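## Task

The supply shelving has a second shelf counting the bottom one as first. On it a parts box carries a roll of labels. Transfer that box into the cart's top tray. When finished, the label roll must still rest on that same shelf with no part hanging beyond its front edge, and every other item that was on that shelf must also still be on it. Open the gripper and pull away at the end. The robot must not topple or finish leaning. Anything held in place only by the robot does not count.

## Robot and tools

Robot: a Hello Robot Stretch 3 with a single arm. It has a two-wheeled base (0.33 m long, 0.34 m wide), a lift that slides up a mast, and a telescoping arm pointing out of the robot's RIGHT side. The arm cannot move the gripper forward or back; you drive the base for that. The base spins about the point halfway between its wheels, 0.05 m inside the front edge. Stowed (arm in, wrist folded) the robot sweeps a 0.28 m radius when turning; an unfolded level wrist reaches past that circle. The base cannot slide sideways.

Frames: the base frame sits on the floor between the drive wheels, x forward, y to the left, z up. hand_pose is reported in it, located where the closed fingertips meet; with all wrist joints at zero its x axis is up, y runs back along the arm toward the mast, z toward the robot's rear. The odometry frame is the base frame as it was when the scene began. base_odometry heading is positive to the left (-3.142 to 3.142) and counts wheel slip as motion. turned_by_wheels and turned_by_imu give rotation since the previous result, left positive. base_tilt gives lean in degrees (forward and right positive), with a fixed bias of up to about 4 degrees plus noise.

execute_actions: argument "actions" is a list holding one action object or nothing (empty list = just report state and images). An action may contain "base", "joints", or both, plus optional "contact_limits"; all parts begin at once. "base" has exactly one key: translate_m (metres, -1 to 1, relative drive from the current spot, forward positive) or rotate_rad (radians, -3.2 to 3.2, relative spin in place, counter-clockwise/left positive). These offsets are measured from the base position in the most recent state report. "joints" holds absolute targets keyed by name: lift_m 0 to 1.1 (arm height on mast); arm_m 0 to 0.52 (extension); wrist_yaw_rad -1.345 to 4.42 (0 along the arm, positive swings toward the front, 3.0 folds over the base); wrist_pitch_rad -1.57 to 0.451 (0 level, negative tips fingers down); wrist_roll_rad -2.911 to 2.911 (0 has fingers side by side and level); gripper_m -0.089 to 0.179 (bigger is wider; the real fingertip gap is less than this by 0.007 when almost shut and 0.025 fully open, and is zero under 0.007); head_pan_rad -3.953 to 1.73 (0 ahead, positive left, -1.57 faces along the arm); head_tilt_rad -1.53 to 0.419 (negative down). Joints you omit, and an omitted base, may keep pushing toward earlier targets unnoticed in the status lines. "contact_limits" accepts only arm_m: a motor_effort percentage (1 to 100) at which the arm motion halts (negative sense when retracting); low values are gentle but too low halts instantly. The result shows the active limit, default and maximum. "cameras" is a list from head_camera, nav_camera, wrist_camera, all; omitted, null or ["all"] returns all, [] none. Unknown keys, names or out-of-range numbers cause the whole call to be rejected with no motion. If a result reports a stop, later motion, wait and finished_scene calls in that same reply are skipped.

wait: seconds from 0 to 10; commands nothing, returns state and images. zoom_image: camera name plus region [x0, y0, x1, y1] in pixels from the image's top-left, at most 504 by 504, on the latest full image. finished_scene: pass the current scene number; irreversible, reports success and gives the next task.

Result lines: base_status and joint_status tell how each commanded motion ended. "done" for the base only means the wheels rotated the commanded amount. "off_target" means it settled short and may still push. After contact_stop, time_out or torque_fault the old target is dropped. The arm or lift stop on firm contact and go slack until commanded again; a slack lift may sag under load or keep pressing, and closing fingers on a surface pushes it upward. Base, wrist and head have no contact stop. A wrist servo pushed hard for several seconds shuts off for 10 s (torque_fault) and ignores commands. on_its_own lists things not commanded in this call; "held at" is the held target, not actual position; an effort outside rest range suggests pushing or carrying. motor_effort is percent of max, positive toward higher joint values, bracket = peak during the last action; readings have fixed bias and noise. Positive wheel effort drives forward. lidar_m: 12 sectors of 30 degrees, first straight ahead then counter-clockwise (4th left, 7th back, 10th right), distances from the base origin in a plane 0.17 m up, range 0.15 to 12 m, "-" = nothing; blind to clear objects and the robot, partly blocked by mast and by robot parts when the lift is low. wrist_depth_mm (45 to 1000) and head_depth_mm (280 to 4000, sideways image) are 7x7 grids of median depths from top-left.

Cameras: head_camera and nav_camera move with head pan/tilt; wrist_camera rides on the gripper.

Speed: fast driving needs lift_m under 0.30, arm_m under 0.03 and wrist_yaw_rad over 2.54; otherwise the base is slow.

Gripper: to grasp, command a value under the object's width (lower = tighter); to let go, command at least 0.02 more than where contact happened. Neither the reading nor "done" proves a hold. A stall guard eases overly tight squeezes, so heavy or slick items can slip; send a new value to re-squeeze.

Self-collision: fold or unfold the wrist only with lift_m 0.32 to 0.95, wrist_pitch_rad -0.4, wrist_roll_rad about 0. Once folded, lift_m may go down to 0.25. If wrist_yaw_rad is below -0.4, pitch to -0.5 or lower.

Avoid: dropping, slamming or hard pushes; knocking shelf items off. Arm pushes against something rigid with the gripper above about 0.45 m can tip the robot, more so with a higher contact limit or a repeated push. Don't drive while holding or pushing something fixed, and watch for snagging, especially reversing. If tipped, reverse the last move in small steps, free the gripper, and lower lift_m to about 0.2. Loose items may occasionally get nudged by outside forces. The robot keeps its last command while you think.

Each tool is called after "Emit:" as name(argument=value, ...), one argument or row to a line, values as JSON.

## Session

Emit:
execute_actions(
  actions=[],
)

Scene clock: 0.00 s.
base_odometry: x=+0.000 y=+0.000 heading=+0.000 (m, m, rad; odometry frame)
turned_by_wheels: +0.000 (rad since the last result)
turned_by_imu: +0.000 (rad since the last result)
base_tilt: forward=+0.3 right=-0.8 (deg)
lidar_m: 2.38 1.94 1.97 2.05 1.54 1.99 2.07 2.05 2.58 1.93 1.52 1.68
head_depth_mm: 2012 2156 2177 2179 2241 2222 2019 / 2033 2413 2453 2483 2491 2530 2119 / 2012 2685 2804 2785 2818 2827 2138 / 1985 2700 2689 2712 2695 2656 2153 / 1984 2484 2466 2503 2490 2507 2148 / 1962 2355 2365 2342 2336 2312 2180 / 1963 2179 2177 2195 2190 2214 2157
base_status: not commanded
joint_positions: lift_m=+0.483 arm_m=+0.001 wrist_yaw_rad=+2.995 wrist_pitch_rad=-0.533 wrist_roll_rad=+0.016 gripper_m=+0.037 head_pan_rad=-0.009 head_tilt_rad=-0.023
joint_status: not commanded
motor_effort: left_wheel=+0 right_wheel=+0 lift_m=+28 arm_m=+1 wrist_yaw_rad=+0 wrist_pitch_rad=+8 wrist_roll_rad=+0 gripper_m=+0 head_pan_rad=+0 head_tilt_rad=+3 (%)
hand_pose: x=+0.0093 y=+0.0600 z=+0.4710 quat_wxyz=(+0.237, +0.699, +0.134, +0.661) (m; base frame)
wrist_depth_mm: - - - - - - - / - - - - - - - / - - - - - - - / - - - - 961 945 951 / 879 886 - 854 853 799 792 / 746 741 - 719 - 703 678 / 651 639 - 617 601 601 597
pictures: head_camera (sideways: a quarter turn clockwise sets it upright), nav_camera (sideways: a quarter turn counterclockwise sets it upright), wrist_camera
Images, in order (width x height): head_camera 896x504, nav_camera 672x504, wrist_camera 644x364.

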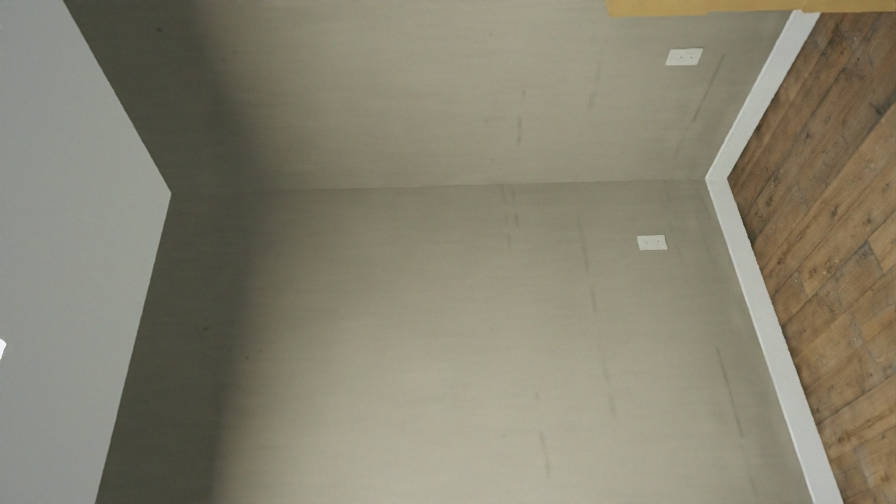

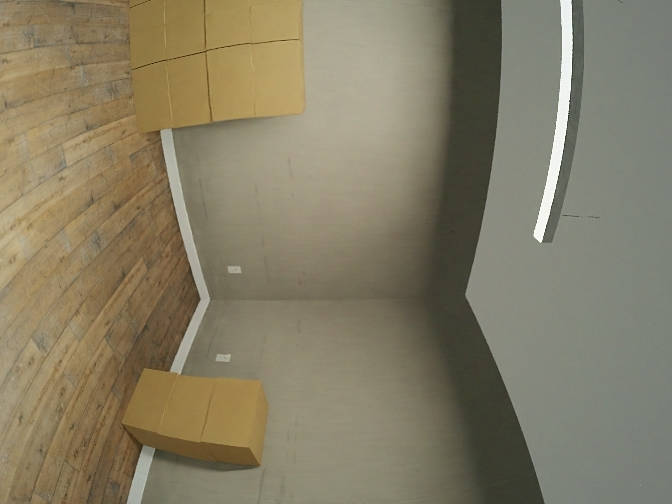

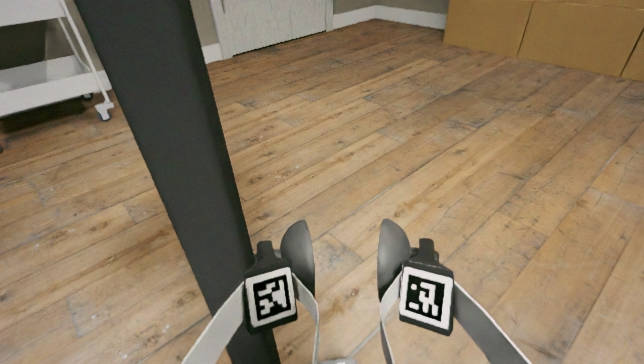

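The cart is to the left-rear. Look around.

Emit:
execute_actions(
  actions=[
    {"joints":{"head_pan_rad":-2.0,"head_tilt_rad":-0.4}},
  ],
  cameras=["nav_camera","head_camera"],
)

Emit:
execute_actions(
  actions=[
    {"joints":{"head_pan_rad":-3.8,"head_tilt_rad":-0.4}},
  ],
  cameras=["nav_camera","head_camera"],
)

Scene clock: 6.77 s.
base_odometry: x=+0.000 y=+0.000 heading=+0.000 (m, m, rad; odometry frame)
turned_by_wheels: +0.000 (rad since the last result)
turned_by_imu: -0.001 (rad since the last result)
base_tilt: forward=+0.3 right=-0.7 (deg)
lidar_m: 2.37 1.94 1.98 2.06 1.54 1.98 2.07 2.06 2.57 1.94 1.52 1.68
head_depth_mm: 2166 2327 2458 2642 2273 1742 1387 / 2284 2413 2661 2802 2306 1731 1388 / 2450 2582 2811 3004 2303 1742 1396 / 2571 2748 3062 3182 2329 1745 1408 / 2581 2716 2884 2966 2333 1734 1411 / 2268 2368 2472 2638 2353 1756 1425 / 2043 2123 2191 2310 2278 1776 1423
base_status: not commanded
joint_positions: lift_m=+0.483 arm_m=+0.001 wrist_yaw_rad=+2.995 wrist_pitch_rad=-0.533 wrist_roll_rad=+0.016 gripper_m=+0.037 head_pan_rad=-1.993 head_tilt_rad=-0.395
joint_status: all done
motor_effort: left_wheel=+0(0) right_wheel=+0(0) lift_m=+28(28) arm_m=+0(0) wrist_yaw_rad=-1(0) wrist_pitch_rad=+8(8) wrist_roll_rad=+0(0) gripper_m=+0(1) head_pan_rad=-3(46) head_tilt_rad=-2(27) (%)
hand_pose: x=+0.0093 y=+0.0600 z=+0.4710 quat_wxyz=(+0.237, +0.699, +0.134, +0.661) (m; base frame)
wrist_depth_mm: - - - - - - - / - - - - - - - / - - - - - - - / - - - - 971 955 947 / 900 856 - 859 844 797 792 / 746 741 - 710 - 696 678 / 646 639 - 618 603 607 597
pictures: head_camera (sideways: a quarter turn clockwise sets it upright), nav_camera (sideways: a quarter turn counterclockwise sets it upright)
Images, in order (width x height): head_camera 896x504, nav_camera 672x504.

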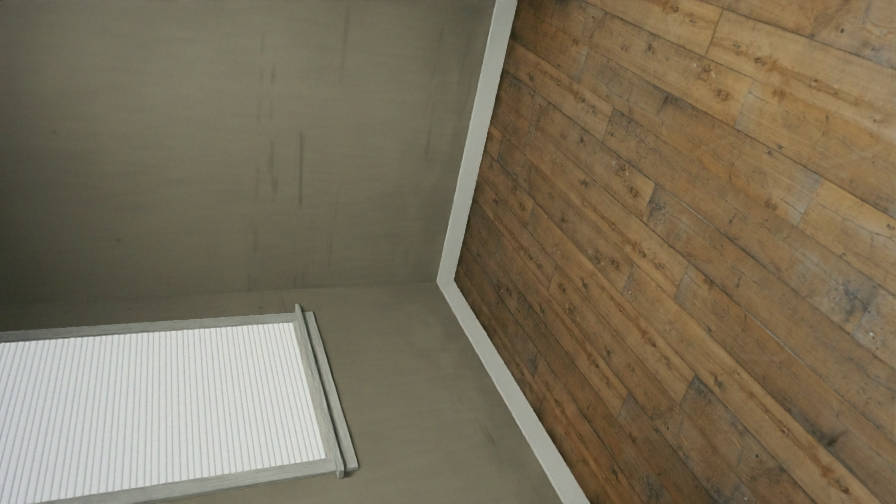

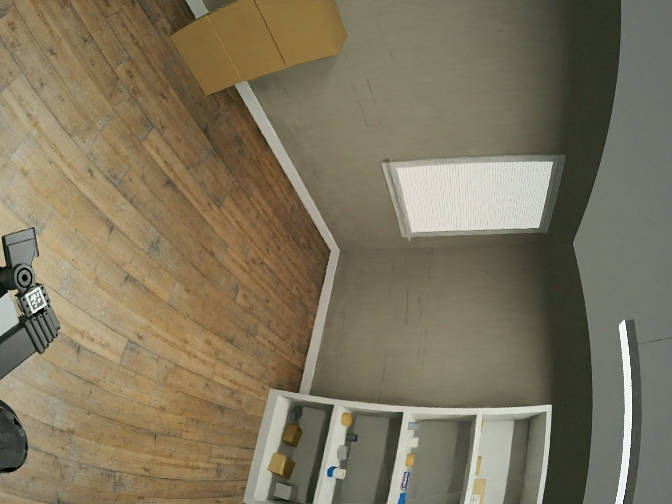

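Scene clock: 8.17 s.
base_odometry: x=+0.000 y=+0.000 heading=+0.000 (m, m, rad; odometry frame)
turned_by_wheels: +0.000 (rad since the last result)
turned_by_imu: +0.000 (rad since the last result)
base_tilt: forward=+0.2 right=-0.7 (deg)
lidar_m: 2.38 1.94 1.98 2.06 1.54 1.98 2.08 2.06 2.58 1.93 1.52 1.68
head_depth_mm: 1596 1701 1832 1844 1880 - - / 1649 1764 1884 1924 1963 1735 1395 / 1729 1821 1949 2121 2208 1760 1395 / 1772 1892 2051 2186 2328 1751 1406 / 1838 1973 2138 2305 2322 1756 1424 / 1899 2057 2207 2442 2374 1769 1412 / 1964 2123 2300 2399 2260 1797 1415
base_status: not commanded
joint_positions: lift_m=+0.483 arm_m=+0.001 wrist_yaw_rad=+2.995 wrist_pitch_rad=-0.533 wrist_roll_rad=+0.016 gripper_m=+0.037 head_pan_rad=-3.793 head_tilt_rad=-0.395
joint_status: all done
motor_effort: left_wheel=+0(0) right_wheel=+0(1) lift_m=+28(28) arm_m=+0(0) wrist_yaw_rad=+0(0) wrist_pitch_rad=+8(8) wrist_roll_rad=+0(0) gripper_m=+0(1) head_pan_rad=-4(44) head_tilt_rad=-2(3) (%)
hand_pose: x=+0.0093 y=+0.0600 z=+0.4710 quat_wxyz=(+0.237, +0.699, +0.134, +0.661) (m; base frame)
wrist_depth_mm: - - - - - - - / - - - - - - - / - - - - - - - / - - - - 987 973 916 / 871 852 - 849 831 787 786 / 749 740 - 703 - 691 685 / 640 635 - 625 601 607 600
pictures: head_camera (sideways: a quarter turn clockwise sets it upright), nav_camera (sideways: a quarter turn counterclockwise sets it upright)
Images, in order (width x height): head_camera 896x504, nav_camera 672x504.

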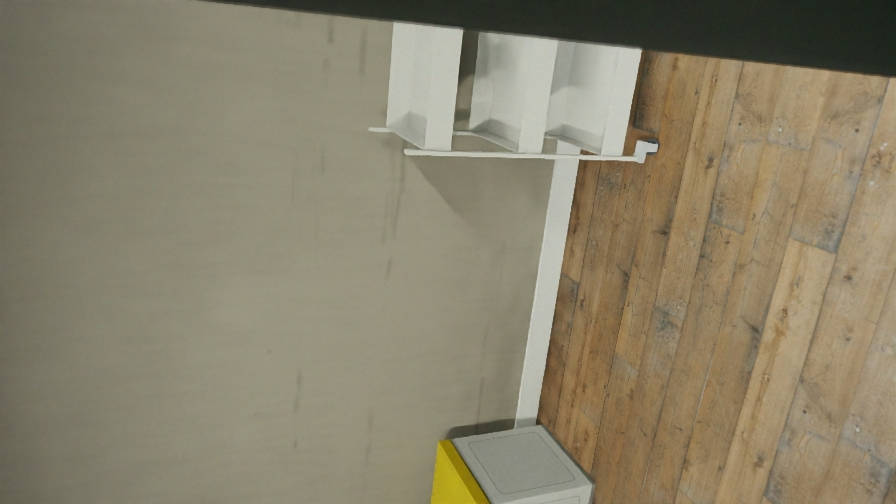

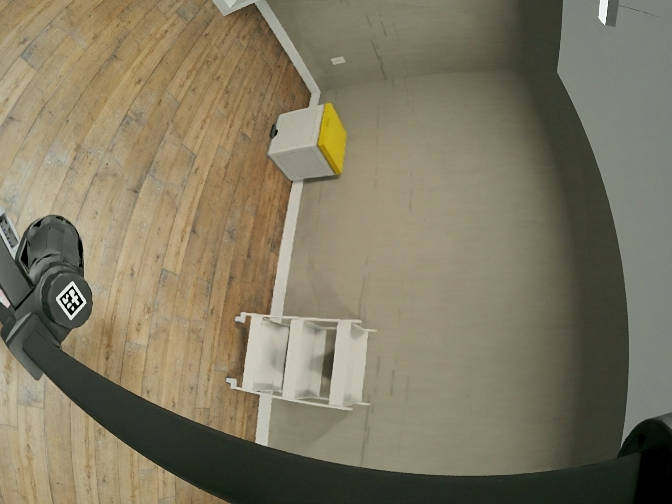

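Emit:
execute_actions(
  actions=[
    {"joints":{"head_pan_rad":-2.85,"head_tilt_rad":-0.35}},
  ],
  cameras=["nav_camera","head_camera"],
)

Scene clock: 19.03 s.
base_odometry: x=+0.000 y=+0.000 heading=+0.000 (m, m, rad; odometry frame)
turned_by_wheels: +0.000 (rad since the last result)
turned_by_imu: -0.001 (rad since the last result)
base_tilt: forward=+0.3 right=-0.8 (deg)
lidar_m: 2.37 1.94 1.99 2.06 1.54 1.99 2.07 2.06 2.57 1.93 1.52 1.68
head_depth_mm: 2570 2694 2922 3099 2416 1796 1424 / 2461 2621 2876 3028 2452 1797 1426 / 2371 2526 2713 2904 2441 1809 1436 / 2284 2405 2555 2469 2375 1822 1444 / 2170 2287 2429 2596 2350 1826 1446 / 2104 2271 2378 2513 2334 1840 1450 / 2079 2176 2290 2414 2342 1834 1460
base_status: not commanded
joint_positions: lift_m=+0.483 arm_m=+0.001 wrist_yaw_rad=+2.995 wrist_pitch_rad=-0.533 wrist_roll_rad=+0.016 gripper_m=+0.037 head_pan_rad=-2.857 head_tilt_rad=-0.360
joint_status: all done
motor_effort: left_wheel=+0(0) right_wheel=-1(0) lift_m=+28(28) arm_m=+0(1) wrist_yaw_rad=+0(1) wrist_pitch_rad=+8(8) wrist_roll_rad=+0(0) gripper_m=+0(1) head_pan_rad=+4(46) head_tilt_rad=+5(10) (%)
hand_pose: x=+0.0093 y=+0.0600 z=+0.4710 quat_wxyz=(+0.237, +0.699, +0.134, +0.661) (m; base frame)
wrist_depth_mm: - - - - - - - / - - - - - - - / - - - - - - - / - - - - - 960 964 / 892 861 - 835 835 810 794 / 758 714 - 705 - 690 687 / 644 641 - 614 598 614 599
pictures: head_camera (sideways: a quarter turn clockwise sets it upright), nav_camera (sideways: a quarter turn counterclockwise sets it upright)
Images, in order (width x height): head_camera 896x504, nav_camera 672x504.

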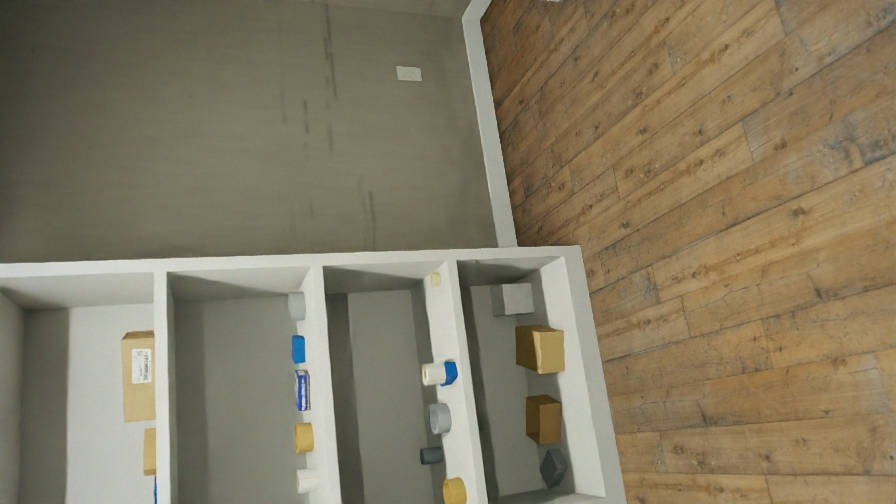

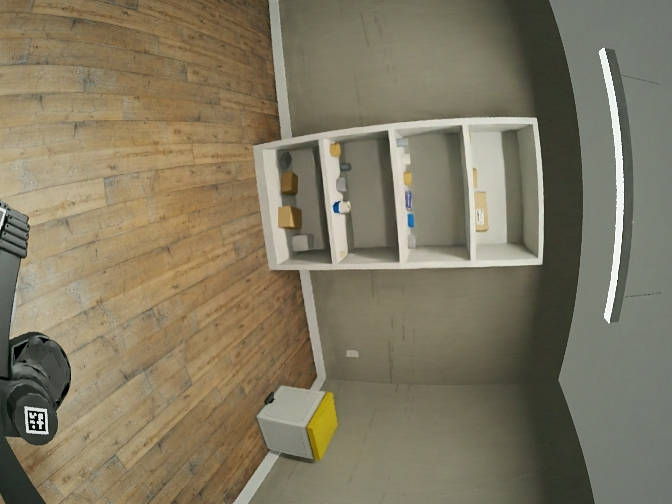

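Emit:
execute_actions(
  actions=[
    {"base":{"rotate_rad":0.42},"joints":{"lift_m":0.27,"head_pan_rad":-3.1}},
  ],
  cameras=[],
)

Emit:
execute_actions(
  actions=[
    {"base":{"translate_m":-1.0}},
  ],
  cameras=[],
)

Emit:
execute_actions(
  actions=[
    {"base":{"translate_m":-0.42}},
  ],
  cameras=[],
)

Emit:
execute_actions(
  actions=[
    {"base":{"rotate_rad":-1.42},"joints":{"head_pan_rad":-1.57,"head_tilt_rad":-0.8}},
  ],
  cameras=["head_camera","nav_camera"],
)

Scene clock: 33.90 s.
base_odometry: x=+0.000 y=+0.000 heading=+0.420 (m, m, rad; odometry frame)
turned_by_wheels: +0.420 (rad since the last result)
turned_by_imu: +0.407 (rad since the last result)
base_tilt: forward=+0.2 right=-0.8 (deg)
lidar_m: 1.94 1.95 2.11 1.53 1.54 2.07 2.10 2.06 2.02 1.52 1.68 1.86
head_depth_mm: 2312 2438 2601 2794 2403 1807 1417 / 2261 2405 2596 2815 2416 1806 1438 / 2117 2266 2330 2482 2345 1810 1442 / 2151 2329 2411 2605 2342 1813 1447 / 2145 2268 2392 2582 2320 1842 1458 / 2136 2202 2226 2386 2318 1835 1457 / 2087 2261 2406 2602 2519 1845 1471
base_status: done
joint_positions: lift_m=+0.270 arm_m=+0.001 wrist_yaw_rad=+2.995 wrist_pitch_rad=-0.533 wrist_roll_rad=+0.016 gripper_m=+0.037 head_pan_rad=-3.093 head_tilt_rad=-0.359
joint_status: all done
motor_effort: left_wheel=-1(4) right_wheel=+2(7) lift_m=+20(25) arm_m=+0(0) wrist_yaw_rad=+0(1) wrist_pitch_rad=+8(8) wrist_roll_rad=+0(0) gripper_m=+0(1) head_pan_rad=-3(20) head_tilt_rad=+4(3) (%)
hand_pose: x=+0.0093 y=+0.0600 z=+0.2580 quat_wxyz=(+0.237, +0.699, +0.134, +0.661) (m; base frame)
wrist_depth_mm: - - - - - - - / - - - - - - 996 / 868 857 831 791 793 767 759 / 692 680 653 651 644 613 601 / 570 564 - 553 544 516 510 / 488 505 - - - 451 439 / - - - - 390 391 390
pictures: none
No camera images: the call's "cameras" was empty. Leave "cameras" out to get every camera's image.

Scene clock: 38.83 s.
base_odometry: x=-0.913 y=-0.408 heading=+0.420 (m, m, rad; odometry frame)
turned_by_wheels: +0.000 (rad since the last result)
turned_by_imu: -0.001 (rad since the last result)
base_tilt: forward=+0.3 right=-0.8 (deg)
lidar_m: 2.91 2.94 1.52 1.66 1.50 1.71 1.12 1.16 1.89 2.00 1.76 2.40
head_depth_mm: 1367 1463 1580 1707 1857 1794 1420 / 1008 1122 1163 1149 1273 1450 1427 / 1276 1406 1469 1594 1433 1646 1413 / 1018 1383 1446 1613 1455 1539 1417 / 1044 1362 1440 1571 1384 1601 1405 / 1251 1362 1427 1570 1465 1593 1386 / 1245 1340 1421 1532 1480 1556 1368
base_status: done
joint_positions: lift_m=+0.270 arm_m=+0.001 wrist_yaw_rad=+2.995 wrist_pitch_rad=-0.533 wrist_roll_rad=+0.016 gripper_m=+0.037 head_pan_rad=-3.093 head_tilt_rad=-0.358
joint_status: not commanded
motor_effort: left_wheel=-1(8) right_wheel=+1(6) lift_m=+20(20) arm_m=+0(1) wrist_yaw_rad=+0(0) wrist_pitch_rad=+8(8) wrist_roll_rad=+0(0) gripper_m=+0(0) head_pan_rad=-3(4) head_tilt_rad=+4(3) (%)
hand_pose: x=+0.0093 y=+0.0600 z=+0.2580 quat_wxyz=(+0.237, +0.699, +0.134, +0.661) (m; base frame)
wrist_depth_mm: - - - - - - - / - - - - - - - / 879 866 831 836 792 772 756 / 700 670 661 657 632 621 613 / 569 553 - 556 542 516 505 / 482 502 - - - 447 443 / - - - - 389 392 386
pictures: none
No camera images: the call's "cameras" was empty. Leave "cameras" out to get every camera's image.

Scene clock: 41.90 s.
base_odometry: x=-1.297 y=-0.579 heading=+0.420 (m, m, rad; odometry frame)
turned_by_wheels: +0.000 (rad since the last result)
turned_by_imu: -0.001 (rad since the last result)
base_tilt: forward=+0.2 right=-0.7 (deg)
lidar_m: 3.32 2.93 1.69 1.27 1.28 0.71 0.73 0.77 0.83 2.07 1.99 2.16
head_depth_mm: 613 688 709 723 755 828 912 / 636 924 962 870 976 1007 924 / 625 1004 1072 889 1248 1071 934 / 612 999 1059 904 1229 1074 909 / 603 986 1050 873 1218 1086 864 / 590 976 1042 894 1210 1041 886 / 578 970 1022 876 1189 1073 893
base_status: done
joint_positions: lift_m=+0.270 arm_m=+0.001 wrist_yaw_rad=+2.995 wrist_pitch_rad=-0.533 wrist_roll_rad=+0.016 gripper_m=+0.037 head_pan_rad=-3.093 head_tilt_rad=-0.358
joint_status: not commanded
motor_effort: left_wheel=-1(8) right_wheel=+1(5) lift_m=+21(21) arm_m=+0(0) wrist_yaw_rad=+0(1) wrist_pitch_rad=+8(8) wrist_roll_rad=+0(0) gripper_m=+0(0) head_pan_rad=-3(4) head_tilt_rad=+4(4) (%)
hand_pose: x=+0.0093 y=+0.0600 z=+0.2580 quat_wxyz=(+0.237, +0.699, +0.134, +0.661) (m; base frame)
wrist_depth_mm: - - - - - - - / - - - - - - 997 / 882 862 831 817 802 786 746 / 704 687 660 640 638 618 603 / 569 555 - 548 544 514 515 / 481 508 - - - 448 444 / - - - - 392 392 385
pictures: none
No camera images: the call's "cameras" was empty. Leave "cameras" out to get every camera's image.

Scene clock: 44.07 s.
base_odometry: x=-1.297 y=-0.579 heading=-1.000 (m, m, rad; odometry frame)
turned_by_wheels: -1.420 (rad since the last result)
turned_by_imu: -1.375 (rad since the last result)
base_tilt: forward=+0.2 right=-0.7 (deg)
lidar_m: 2.07 1.98 2.75 3.32 1.83 1.69 1.27 1.32 0.71 0.73 0.83 1.61
head_depth_mm: 871 672 1013 994 1151 1287 1138 / 903 674 1220 1057 1354 1300 1142 / 890 677 1227 1057 1371 1306 1145 / 891 684 1227 1008 1342 1303 1144 / 908 690 1229 1057 1402 1306 1142 / 896 691 1222 1068 1405 1315 1153 / 908 702 1236 1058 1376 1312 1146
base_status: done
joint_positions: lift_m=+0.270 arm_m=+0.001 wrist_yaw_rad=+2.995 wrist_pitch_rad=-0.533 wrist_roll_rad=+0.016 gripper_m=+0.037 head_pan_rad=-1.577 head_tilt_rad=-0.791
joint_status: all done
motor_effort: left_wheel=+1(7) right_wheel=-3(9) lift_m=+21(20) arm_m=-1(0) wrist_yaw_rad=+0(0) wrist_pitch_rad=+8(8) wrist_roll_rad=+0(0) gripper_m=+0(0) head_pan_rad=+3(46) head_tilt_rad=-4(29) (%)
hand_pose: x=+0.0093 y=+0.0600 z=+0.2580 quat_wxyz=(+0.237, +0.699, +0.134, +0.661) (m; base frame)
wrist_depth_mm: - - - - - - - / - - - - - - 966 / 877 862 861 822 787 774 761 / 696 679 665 639 632 622 617 / 577 557 - 557 538 519 507 / 485 500 - - - 446 443 / - - - - 390 388 388
pictures: head_camera (sideways: a quarter turn clockwise sets it upright), nav_camera (sideways: a quarter turn counterclockwise sets it upright)
Images, in order (width x height): head_camera 896x504, nav_camera 672x504.

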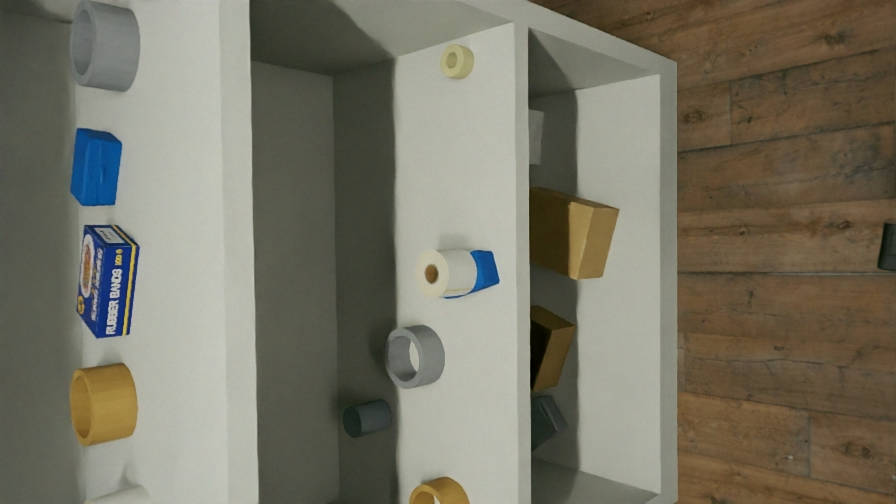

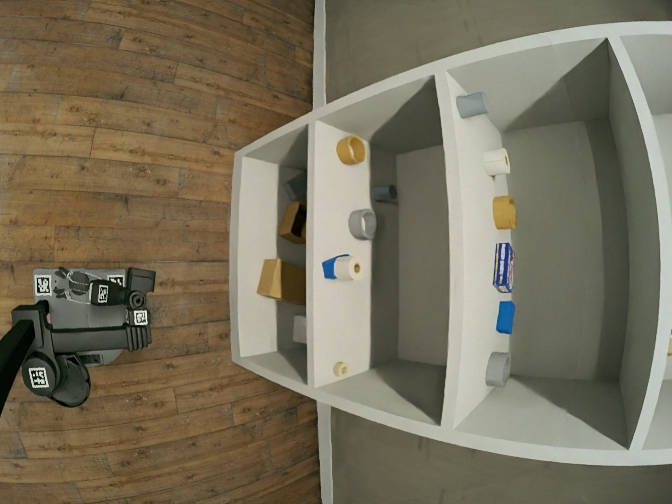

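Emit:
execute_actions(
  actions=[
    {"joints":{"lift_m":0.55,"wrist_pitch_rad":-0.4}},
  ],
  cameras=[],
)

Emit:
execute_actions(
  actions=[
    {"joints":{"wrist_yaw_rad":0.0,"gripper_m":0.15}},
  ],
  cameras=[],
)

Emit:
execute_actions(
  actions=[
    {"joints":{"wrist_pitch_rad":0.0}},
  ],
  cameras=["head_camera","wrist_camera"],
)

Scene clock: 53.63 s.
base_odometry: x=-1.297 y=-0.579 heading=-1.000 (m, m, rad; odometry frame)
turned_by_wheels: +0.000 (rad since the last result)
turned_by_imu: -0.002 (rad since the last result)
base_tilt: forward=+0.3 right=-0.8 (deg)
lidar_m: 2.07 1.98 2.74 3.31 1.83 1.69 1.27 1.32 0.71 0.73 0.83 1.61
head_depth_mm: 872 668 1011 993 1150 1291 1161 / 902 674 1227 1050 1351 1296 1182 / 888 677 1227 1061 1356 1297 1183 / 895 684 1230 998 1342 1305 1204 / 908 688 1227 1048 1398 1324 1154 / 892 692 1237 1066 1404 1313 1159 / 913 696 1242 1061 1374 1313 1155
base_status: not commanded
joint_positions: lift_m=+0.550 arm_m=+0.001 wrist_yaw_rad=+2.995 wrist_pitch_rad=-0.423 wrist_roll_rad=+0.016 gripper_m=+0.037 head_pan_rad=-1.577 head_tilt_rad=-0.791
joint_status: all done
motor_effort: left_wheel=+1(1) right_wheel=-3(3) lift_m=+35(41) arm_m=+0(0) wrist_yaw_rad=+0(0) wrist_pitch_rad=+14(16) wrist_roll_rad=+0(0) gripper_m=+0(0) head_pan_rad=+4(4) head_tilt_rad=-5(4) (%)
hand_pose: x=+0.0115 y=+0.0752 z=+0.5612 quat_wxyz=(+0.200, +0.705, +0.096, +0.673) (m; base frame)
wrist_depth_mm: - - - - - - - / - - - - - - - / - - - - - - - / - - - - - - - / - - - - - - - / 906 909 - 874 - 850 830 / 778 774 - 747 732 730 720
pictures: none
No camera images: the call's "cameras" was empty. Leave "cameras" out to get every camera's image.

Scene clock: 56.13 s.
base_odometry: x=-1.297 y=-0.579 heading=-1.000 (m, m, rad; odometry frame)
turned_by_wheels: +0.000 (rad since the last result)
turned_by_imu: -0.001 (rad since the last result)
base_tilt: forward=+0.2 right=-0.8 (deg)
lidar_m: 2.07 1.99 2.75 3.32 1.83 1.69 1.27 1.32 0.71 0.73 0.83 1.61
head_depth_mm: 873 669 1017 996 1155 1283 1161 / 908 673 1225 1051 1357 1305 1173 / 890 677 1228 1060 1359 1304 - / 891 684 1223 1002 1348 1307 1127 / 908 687 1234 1049 1400 1313 1149 / 894 692 1231 1072 1408 1316 1144 / 911 698 1237 1055 1368 1315 1151
base_status: not commanded
joint_positions: lift_m=+0.550 arm_m=+0.001 wrist_yaw_rad=+0.002 wrist_pitch_rad=-0.423 wrist_roll_rad=+0.016 gripper_m=+0.150 head_pan_rad=-1.577 head_tilt_rad=-0.791
joint_status: all done
motor_effort: left_wheel=+1(1) right_wheel=-3(3) lift_m=+35(35) arm_m=+0(0) wrist_yaw_rad=-1(1) wrist_pitch_rad=+14(14) wrist_roll_rad=+0(0) gripper_m=+1(82) head_pan_rad=+3(3) head_tilt_rad=-4(4) (%)
hand_pose: x=-0.0211 y=-0.3699 z=+0.5612 quat_wxyz=(+0.686, +0.148, -0.696, -0.149) (m; base frame)
wrist_depth_mm: 627 770 764 753 752 606 385 / 529 654 546 530 577 506 389 / 449 444 436 424 417 415 403 / 640 889 - 987 923 605 459 / 629 829 881 806 867 652 981 / 650 - 797 727 773 722 868 / 736 679 664 666 672 655 695
pictures: none
No camera images: the call's "cameras" was empty. Leave "cameras" out to get every camera's image.

Scene clock: 57.17 s.
base_odometry: x=-1.297 y=-0.579 heading=-1.000 (m, m, rad; odometry frame)
turned_by_wheels: +0.000 (rad since the last result)
turned_by_imu: +0.000 (rad since the last result)
base_tilt: forward=+0.3 right=-0.8 (deg)
lidar_m: 2.07 1.99 2.75 3.32 1.83 1.69 1.27 1.32 0.71 0.73 0.83 1.61
head_depth_mm: 872 668 1017 999 1150 1296 1151 / 901 675 1222 1054 1356 1299 1179 / 892 679 1221 1052 1362 1308 - / 890 683 1232 1004 1343 1302 1139 / 911 690 1229 1045 1408 1313 1145 / 894 693 1230 1069 1416 1317 1151 / 914 699 1240 1058 1372 1309 1156
base_status: not commanded
joint_positions: lift_m=+0.550 arm_m=+0.001 wrist_yaw_rad=+0.002 wrist_pitch_rad=-0.027 wrist_roll_rad=+0.016 gripper_m=+0.150 head_pan_rad=-1.577 head_tilt_rad=-0.791
joint_status: all done
motor_effort: left_wheel=+1(1) right_wheel=-2(3) lift_m=+35(35) arm_m=+0(0) wrist_yaw_rad=-1(2) wrist_pitch_rad=+16(16) wrist_roll_rad=+0(0) gripper_m=-1(1) head_pan_rad=+4(4) head_tilt_rad=-3(5) (%)
hand_pose: x=-0.0210 y=-0.4016 z=+0.6573 quat_wxyz=(+0.702, +0.010, -0.712, -0.009) (m; base frame)
wrist_depth_mm: 632 726 728 729 745 607 387 / 631 842 843 825 833 606 387 / 638 859 844 837 822 604 389 / 639 866 869 860 838 605 388 / 574 672 582 538 638 561 415 / 452 - 436 425 423 412 399 / 609 944 927 910 916 681 443
pictures: head_camera (sideways: a quarter turn clockwise sets it upright), wrist_camera
Images, in order (width x height): head_camera 896x504, wrist_camera 644x364.

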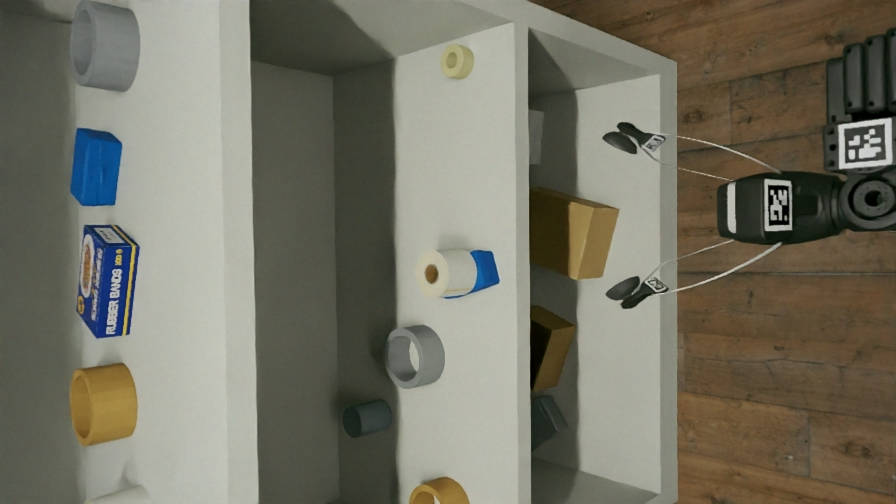

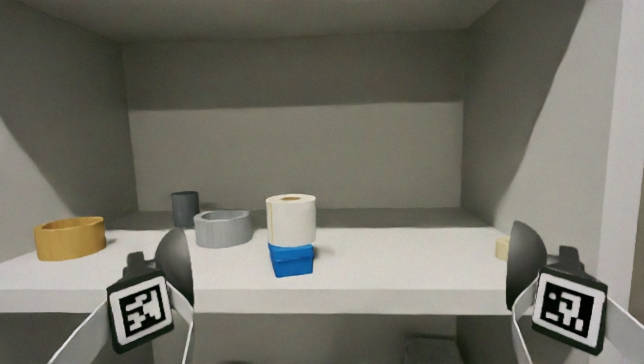

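Emit:
execute_actions(
  actions=[
    {"base":{"translate_m":0.07},"joints":{"lift_m":0.49,"arm_m":0.16}},
  ],
  cameras=["head_camera","wrist_camera"],
)

Scene clock: 71.57 s.
base_odometry: x=-1.259 y=-0.638 heading=-1.000 (m, m, rad; odometry frame)
turned_by_wheels: +0.000 (rad since the last result)
turned_by_imu: -0.001 (rad since the last result)
base_tilt: forward=+0.2 right=-0.7 (deg)
lidar_m: 2.00 1.92 2.70 3.32 1.92 1.74 1.34 1.39 0.75 0.74 0.79 1.61
head_depth_mm: 906 670 1179 1051 1259 1293 1134 / 888 676 1225 1052 1397 1298 - / 888 678 1226 1057 1339 - 1138 / 895 683 1233 1029 1367 1291 1144 / 896 690 1238 1055 1409 1313 1141 / 909 693 1215 1070 1404 1311 1152 / 894 697 1209 1046 1255 1316 1156
base_status: done
joint_positions: lift_m=+0.490 arm_m=+0.160 wrist_yaw_rad=+0.001 wrist_pitch_rad=-0.026 wrist_roll_rad=+0.016 gripper_m=+0.150 head_pan_rad=-1.577 head_tilt_rad=-0.791
joint_status: all done
motor_effort: left_wheel=+1(5) right_wheel=-3(5) lift_m=+20(30) arm_m=+4(4) wrist_yaw_rad=+0(1) wrist_pitch_rad=+15(16) wrist_roll_rad=+0(0) gripper_m=+0(0) head_pan_rad=+4(3) head_tilt_rad=-5(5) (%)
hand_pose: x=-0.0213 y=-0.5603 z=+0.5984 quat_wxyz=(+0.702, +0.009, -0.712, -0.009) (m; base frame)
wrist_depth_mm: 555 671 663 662 647 628 477 / 552 684 677 668 659 635 488 / 545 698 691 681 661 660 483 / 537 702 706 298 686 676 485 / 401 482 413 292 431 432 418 / 309 - 301 284 292 286 301 / 270 739 263 256 253 250 462
pictures: head_camera (sideways: a quarter turn clockwise sets it upright), wrist_camera
Images, in order (width x height): head_camera 896x504, wrist_camera 644x364.

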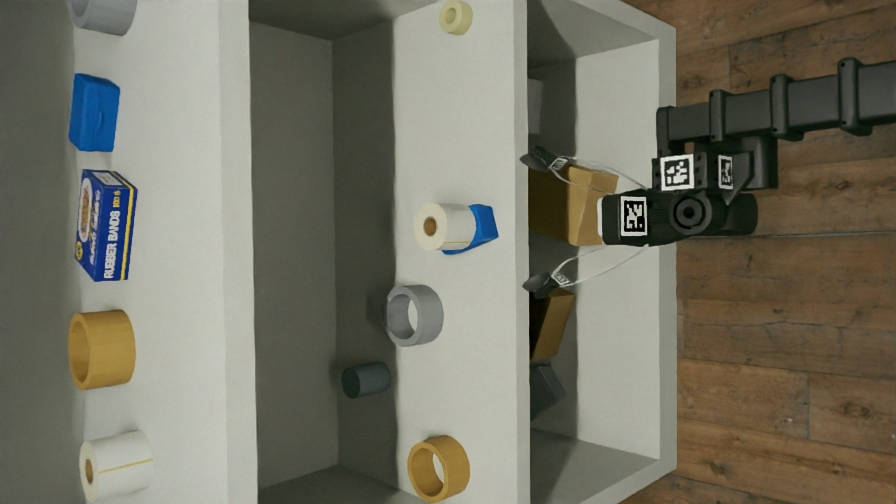

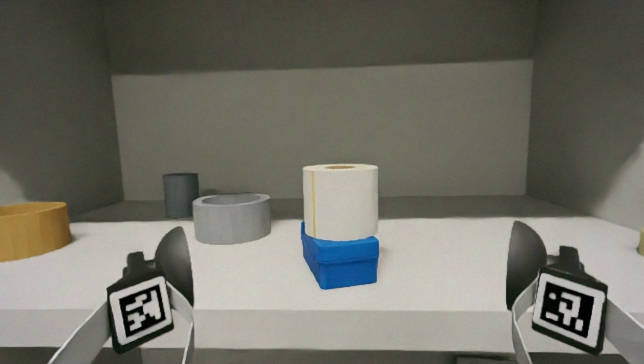

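Emit:
execute_actions(
  actions=[
    {"joints":{"arm_m":0.28}},
  ],
  cameras=["head_camera","wrist_camera"],
)

Scene clock: 80.17 s.
base_odometry: x=-1.259 y=-0.638 heading=-1.000 (m, m, rad; odometry frame)
turned_by_wheels: +0.000 (rad since the last result)
turned_by_imu: -0.001 (rad since the last result)
base_tilt: forward=+0.3 right=-0.8 (deg)
lidar_m: 2.00 1.92 2.70 3.32 1.93 1.75 1.34 1.39 0.75 0.74 0.79 1.61
head_depth_mm: 908 668 1174 1047 1252 1292 1131 / 891 673 1222 1050 1402 1301 - / 896 678 1224 1059 - 1292 1144 / 897 686 1230 1035 1410 1309 1150 / 893 687 1232 1054 1406 1315 1147 / 909 693 1209 1066 1402 1310 1155 / 896 698 1214 1045 1268 1315 1152
base_status: not commanded
joint_positions: lift_m=+0.490 arm_m=+0.280 wrist_yaw_rad=+0.001 wrist_pitch_rad=-0.026 wrist_roll_rad=+0.016 gripper_m=+0.150 head_pan_rad=-1.577 head_tilt_rad=-0.791
joint_status: all done
motor_effort: left_wheel=+1(1) right_wheel=-3(3) lift_m=+21(20) arm_m=+3(4) wrist_yaw_rad=-1(1) wrist_pitch_rad=+15(15) wrist_roll_rad=+0(0) gripper_m=-1(0) head_pan_rad=+3(4) head_tilt_rad=-2(5) (%)
hand_pose: x=-0.0213 y=-0.6803 z=+0.5984 quat_wxyz=(+0.702, +0.009, -0.712, -0.009) (m; base frame)
wrist_depth_mm: 555 556 550 536 538 523 484 / 553 563 565 556 541 541 490 / 555 590 571 566 552 547 491 / 543 591 585 574 571 558 494 / 477 430 364 167 361 430 423 / 307 - 297 172 254 286 300 / 238 211 222 166 196 213 193
pictures: head_camera (sideways: a quarter turn clockwise sets it upright), wrist_camera
Images, in order (width x height): head_camera 896x504, wrist_camera 644x364.

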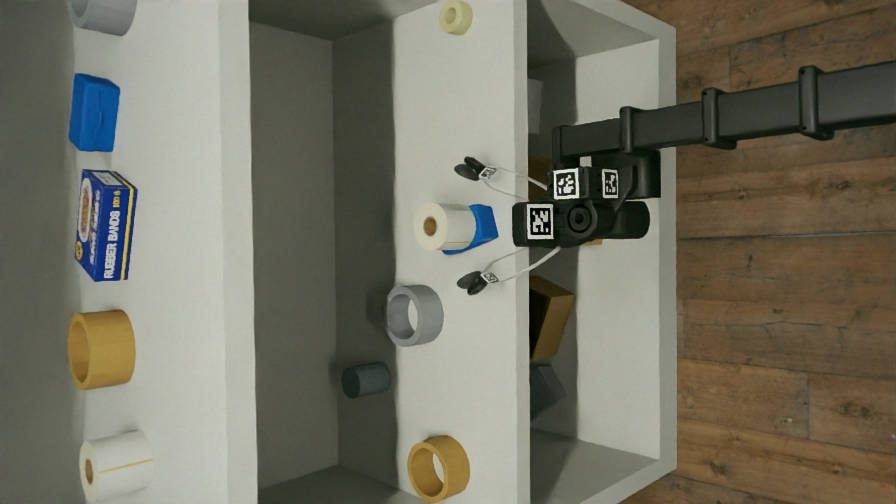

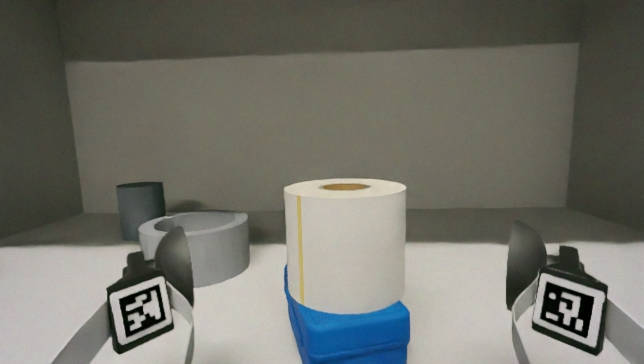

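Emit:
execute_actions(
  actions=[
    {"joints":{"arm_m":0.31,"lift_m":0.495,"gripper_m":0.10}},
  ],
  cameras=["head_camera","wrist_camera"],
)

Scene clock: 85.67 s.
base_odometry: x=-1.259 y=-0.638 heading=-1.000 (m, m, rad; odometry frame)
turned_by_wheels: +0.000 (rad since the last result)
turned_by_imu: -0.001 (rad since the last result)
base_tilt: forward=+0.3 right=-0.8 (deg)
lidar_m: 2.00 1.92 2.71 3.32 1.93 1.75 1.34 1.39 0.75 0.74 0.79 1.61
head_depth_mm: 906 670 1181 1044 1251 1307 1136 / 893 675 1223 1053 1390 1292 - / 894 679 1221 1064 - 1294 1139 / 896 683 1226 1033 1395 1301 1145 / 895 688 1236 1054 1397 1313 1151 / 909 691 1214 1072 1418 1319 1152 / 894 698 1212 1052 1258 1324 1162
base_status: not commanded
joint_positions: lift_m=+0.495 arm_m=+0.310 wrist_yaw_rad=+0.001 wrist_pitch_rad=-0.026 wrist_roll_rad=+0.016 gripper_m=+0.100 head_pan_rad=-1.577 head_tilt_rad=-0.791
joint_status: all done
motor_effort: left_wheel=+1(1) right_wheel=-4(3) lift_m=+35(32) arm_m=+3(3) wrist_yaw_rad=+1(1) wrist_pitch_rad=+15(15) wrist_roll_rad=+0(0) gripper_m=+0(79) head_pan_rad=+3(4) head_tilt_rad=-4(5) (%)
hand_pose: x=-0.0213 y=-0.7103 z=+0.6028 quat_wxyz=(+0.702, +0.009, -0.712, -0.009) (m; base frame)
wrist_depth_mm: 530 529 527 513 508 497 485 / 545 542 527 521 511 504 490 / 544 554 541 535 528 519 495 / 539 568 550 548 538 535 500 / 488 399 446 139 147 486 427 / 319 269 306 140 148 - 291 / 234 231 223 143 149 212 220
pictures: head_camera (sideways: a quarter turn clockwise sets it upright), wrist_camera
Images, in order (width x height): head_camera 896x504, wrist_camera 644x364.

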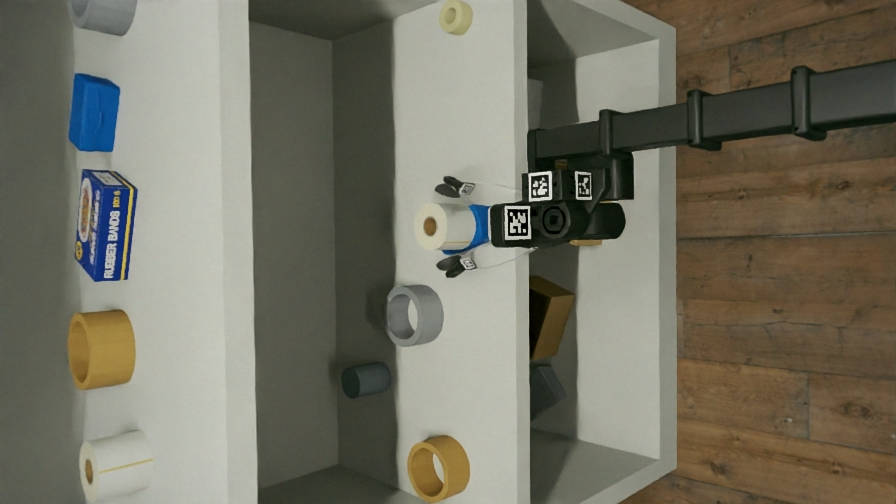

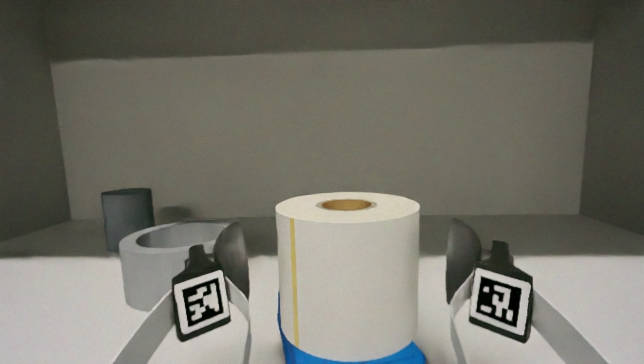

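Emit:
execute_actions(
  actions=[
    {"joints":{"gripper_m":0.04}},
  ],
  cameras=["wrist_camera"],
)

Emit:
execute_actions(
  actions=[
    {"joints":{"lift_m":0.52}},
  ],
  cameras=["head_camera","wrist_camera"],
)

Scene clock: 93.40 s.
base_odometry: x=-1.259 y=-0.638 heading=-1.000 (m, m, rad; odometry frame)
turned_by_wheels: +0.000 (rad since the last result)
turned_by_imu: -0.001 (rad since the last result)
base_tilt: forward=+0.2 right=-0.8 (deg)
lidar_m: 2.00 1.92 2.70 3.32 1.93 1.75 1.34 1.39 0.74 0.74 0.80 1.61
head_depth_mm: 910 670 1175 1050 1246 1293 1140 / 895 674 1227 1058 1388 1300 - / 892 679 1226 1057 - 1310 1138 / 894 682 1229 1031 1399 1313 1149 / 891 689 1234 1055 1401 1311 1147 / 912 691 1205 1070 1403 1316 1146 / 894 698 1207 1052 1263 1320 1154
base_status: not commanded
joint_positions: lift_m=+0.495 arm_m=+0.310 wrist_yaw_rad=-0.001 wrist_pitch_rad=-0.026 wrist_roll_rad=+0.016 gripper_m=+0.041 head_pan_rad=-1.577 head_tilt_rad=-0.791
joint_status: all done
motor_effort: left_wheel=+1(1) right_wheel=-1(4) lift_m=+35(35) arm_m=+4(4) wrist_yaw_rad=+2(1) wrist_pitch_rad=+15(15) wrist_roll_rad=+0(0) gripper_m=-12(85) head_pan_rad=+4(4) head_tilt_rad=-4(3) (%)
hand_pose: x=-0.0218 y=-0.7103 z=+0.6028 quat_wxyz=(+0.702, +0.009, -0.712, -0.010) (m; base frame)
wrist_depth_mm: 529 524 525 515 507 496 489 / 543 533 530 523 523 511 484 / 548 550 547 537 525 517 487 / 548 555 552 540 535 532 492 / 492 396 347 138 145 437 426 / 319 264 268 139 142 310 292 / 234 233 218 142 149 211 220
pictures: wrist_camera
Images, in order (width x height): wrist_camera 644x364.

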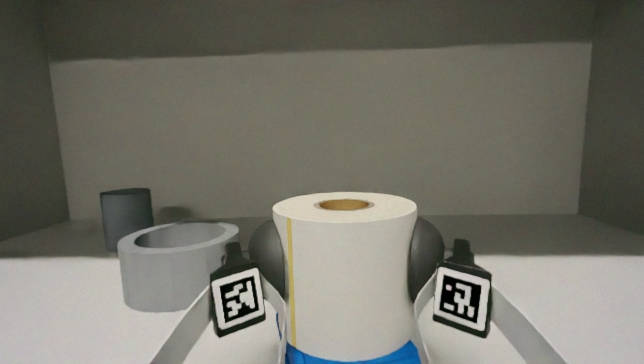

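Scene clock: 94.40 s.
base_odometry: x=-1.259 y=-0.638 heading=-1.000 (m, m, rad; odometry frame)
turned_by_wheels: +0.000 (rad since the last result)
turned_by_imu: +0.000 (rad since the last result)
base_tilt: forward=+0.2 right=-0.8 (deg)
lidar_m: 2.00 1.93 2.70 3.32 1.92 1.74 1.34 1.39 0.75 0.74 0.79 1.61
head_depth_mm: 905 670 1183 1054 1257 1290 1142 / 888 674 1223 1054 1387 1297 - / 892 680 1228 1028 - 1297 1143 / 894 683 1228 1041 1387 1309 1143 / 893 687 1238 1055 1395 1314 1147 / 912 689 1213 1071 1415 1318 1150 / 895 698 1202 1043 1261 1307 1154
base_status: not commanded
joint_positions: lift_m=+0.520 arm_m=+0.310 wrist_yaw_rad=-0.001 wrist_pitch_rad=-0.030 wrist_roll_rad=+0.016 gripper_m=+0.041 head_pan_rad=-1.577 head_tilt_rad=-0.791
joint_status: all done
motor_effort: left_wheel=+1(1) right_wheel=-2(2) lift_m=+36(36) arm_m=+4(3) wrist_yaw_rad=+2(1) wrist_pitch_rad=+18(18) wrist_roll_rad=+0(0) gripper_m=-11(11) head_pan_rad=+4(4) head_tilt_rad=-4(4) (%)
hand_pose: x=-0.0218 y=-0.7102 z=+0.6267 quat_wxyz=(+0.702, +0.010, -0.712, -0.011) (m; base frame)
wrist_depth_mm: 533 530 518 515 507 495 488 / 537 541 535 528 517 504 486 / 549 551 541 527 531 522 487 / 549 569 554 542 540 538 487 / 510 413 568 139 146 512 457 / 370 279 272 139 142 356 340 / 273 266 255 142 238 248 257
pictures: head_camera (sideways: a quarter turn clockwise sets it upright), wrist_camera
Images, in order (width x height): head_camera 896x504, wrist_camera 644x364.

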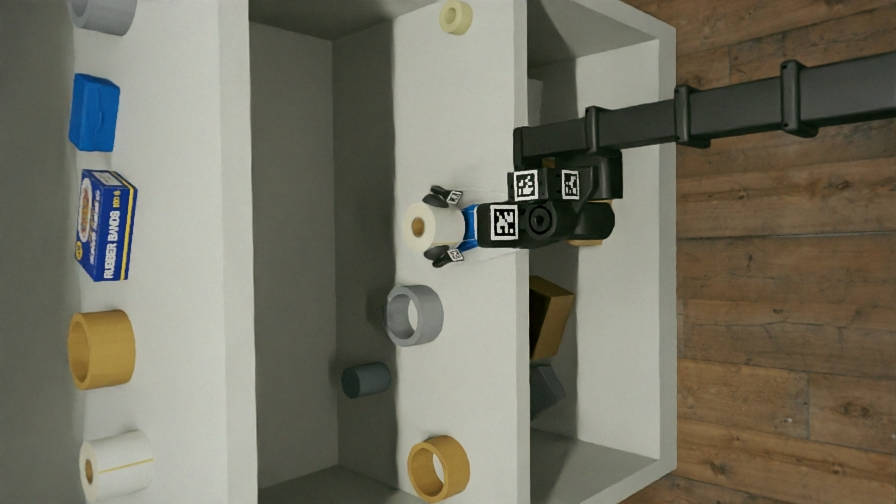

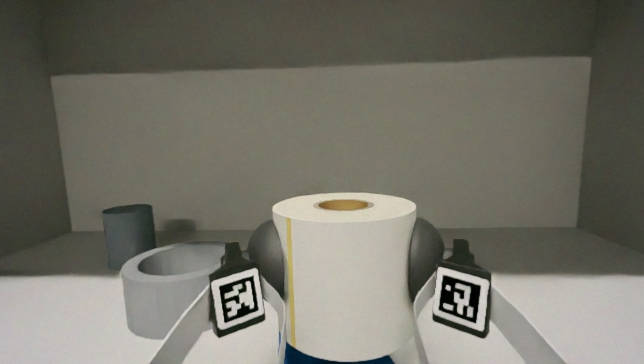

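Emit:
execute_actions(
  actions=[
    {"base":{"translate_m":-0.16},"joints":{"arm_m":0.34}},
  ],
  cameras=[],
)

Emit:
execute_actions(
  actions=[
    {"joints":{"lift_m":0.465}},
  ],
  cameras=["head_camera","wrist_camera"],
)

Scene clock: 103.10 s.
base_odometry: x=-1.345 y=-0.503 heading=-1.000 (m, m, rad; odometry frame)
turned_by_wheels: +0.000 (rad since the last result)
turned_by_imu: -0.001 (rad since the last result)
base_tilt: forward=+0.3 right=-0.7 (deg)
lidar_m: 2.16 2.07 2.81 3.30 1.70 1.62 1.18 1.22 0.68 0.73 0.89 1.61
head_depth_mm: 715 646 745 930 1497 1292 1135 / 896 676 1133 1022 1133 1284 - / 904 679 1223 1075 1343 1296 1137 / 887 684 1235 1009 1333 1312 1135 / 903 685 1220 1041 1373 1308 1144 / 908 690 1227 1058 1398 1308 1146 / 889 701 1223 1072 1412 1316 1154
base_status: done
joint_positions: lift_m=+0.520 arm_m=+0.340 wrist_yaw_rad=-0.001 wrist_pitch_rad=-0.030 wrist_roll_rad=+0.016 gripper_m=+0.041 head_pan_rad=-1.577 head_tilt_rad=-0.791
joint_status: all done
motor_effort: left_wheel=+1(2) right_wheel=-2(10) lift_m=+36(36) arm_m=+4(4) wrist_yaw_rad=+1(0) wrist_pitch_rad=+18(18) wrist_roll_rad=+0(0) gripper_m=-12(12) head_pan_rad=+4(4) head_tilt_rad=-4(4) (%)
hand_pose: x=-0.0217 y=-0.7402 z=+0.6267 quat_wxyz=(+0.702, +0.010, -0.712, -0.011) (m; base frame)
wrist_depth_mm: 499 495 485 483 474 434 281 / 524 500 498 489 484 434 281 / 527 515 510 495 490 437 281 / 537 527 529 505 507 442 285 / 544 531 533 139 146 428 285 / 309 367 384 139 142 350 286 / 271 272 253 142 237 246 254
pictures: none
No camera images: the call's "cameras" was empty. Leave "cameras" out to get every camera's image.

Scene clock: 104.43 s.
base_odometry: x=-1.345 y=-0.503 heading=-1.000 (m, m, rad; odometry frame)
turned_by_wheels: +0.000 (rad since the last result)
turned_by_imu: +0.000 (rad since the last result)
base_tilt: forward=+0.3 right=-0.7 (deg)
lidar_m: 2.16 2.07 2.81 3.33 1.70 1.62 1.18 1.23 0.68 0.73 0.89 1.61
head_depth_mm: 716 644 740 930 1507 1303 1134 / 886 674 1137 1020 1149 1297 - / 901 679 1221 1056 - 1298 1143 / 887 683 1231 1035 1335 1304 1138 / 907 688 1227 1038 1375 1313 1146 / 902 693 1230 1057 1401 1319 1150 / 895 697 1230 1078 1404 1325 1153
base_status: not commanded
joint_positions: lift_m=+0.465 arm_m=+0.340 wrist_yaw_rad=-0.001 wrist_pitch_rad=-0.030 wrist_roll_rad=+0.016 gripper_m=+0.041 head_pan_rad=-1.577 head_tilt_rad=-0.791
joint_status: all done
motor_effort: left_wheel=+1(2) right_wheel=-2(2) lift_m=+21(30) arm_m=+3(4) wrist_yaw_rad=+0(0) wrist_pitch_rad=+18(18) wrist_roll_rad=+0(0) gripper_m=-12(11) head_pan_rad=+4(4) head_tilt_rad=-3(5) (%)
hand_pose: x=-0.0217 y=-0.7401 z=+0.5721 quat_wxyz=(+0.702, +0.011, -0.712, -0.011) (m; base frame)
wrist_depth_mm: 500 493 485 483 476 434 281 / 506 503 496 488 481 436 283 / 526 519 511 500 491 439 281 / 541 530 525 508 506 441 286 / 291 370 398 139 145 335 274 / 174 240 253 139 142 233 222 / 163 178 168 142 156 162 168
pictures: head_camera (sideways: a quarter turn clockwise sets it upright), wrist_camera
Images, in order (width x height): head_camera 896x504, wrist_camera 644x364.

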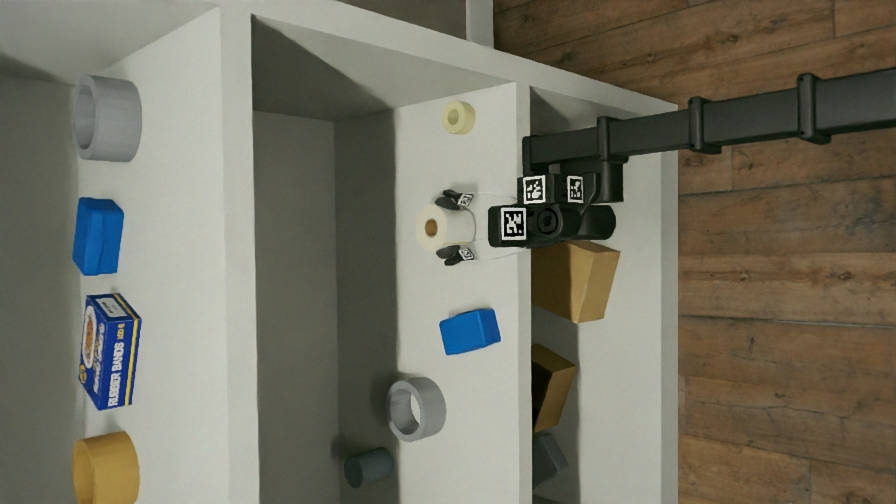

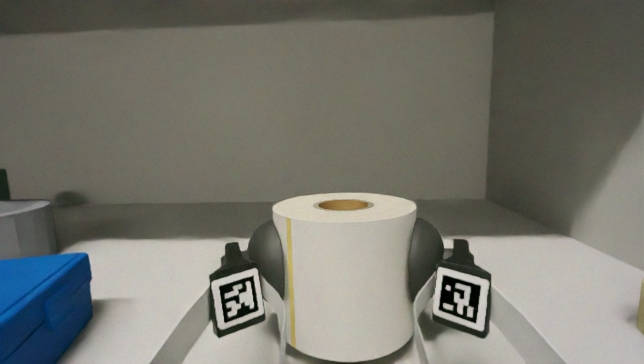

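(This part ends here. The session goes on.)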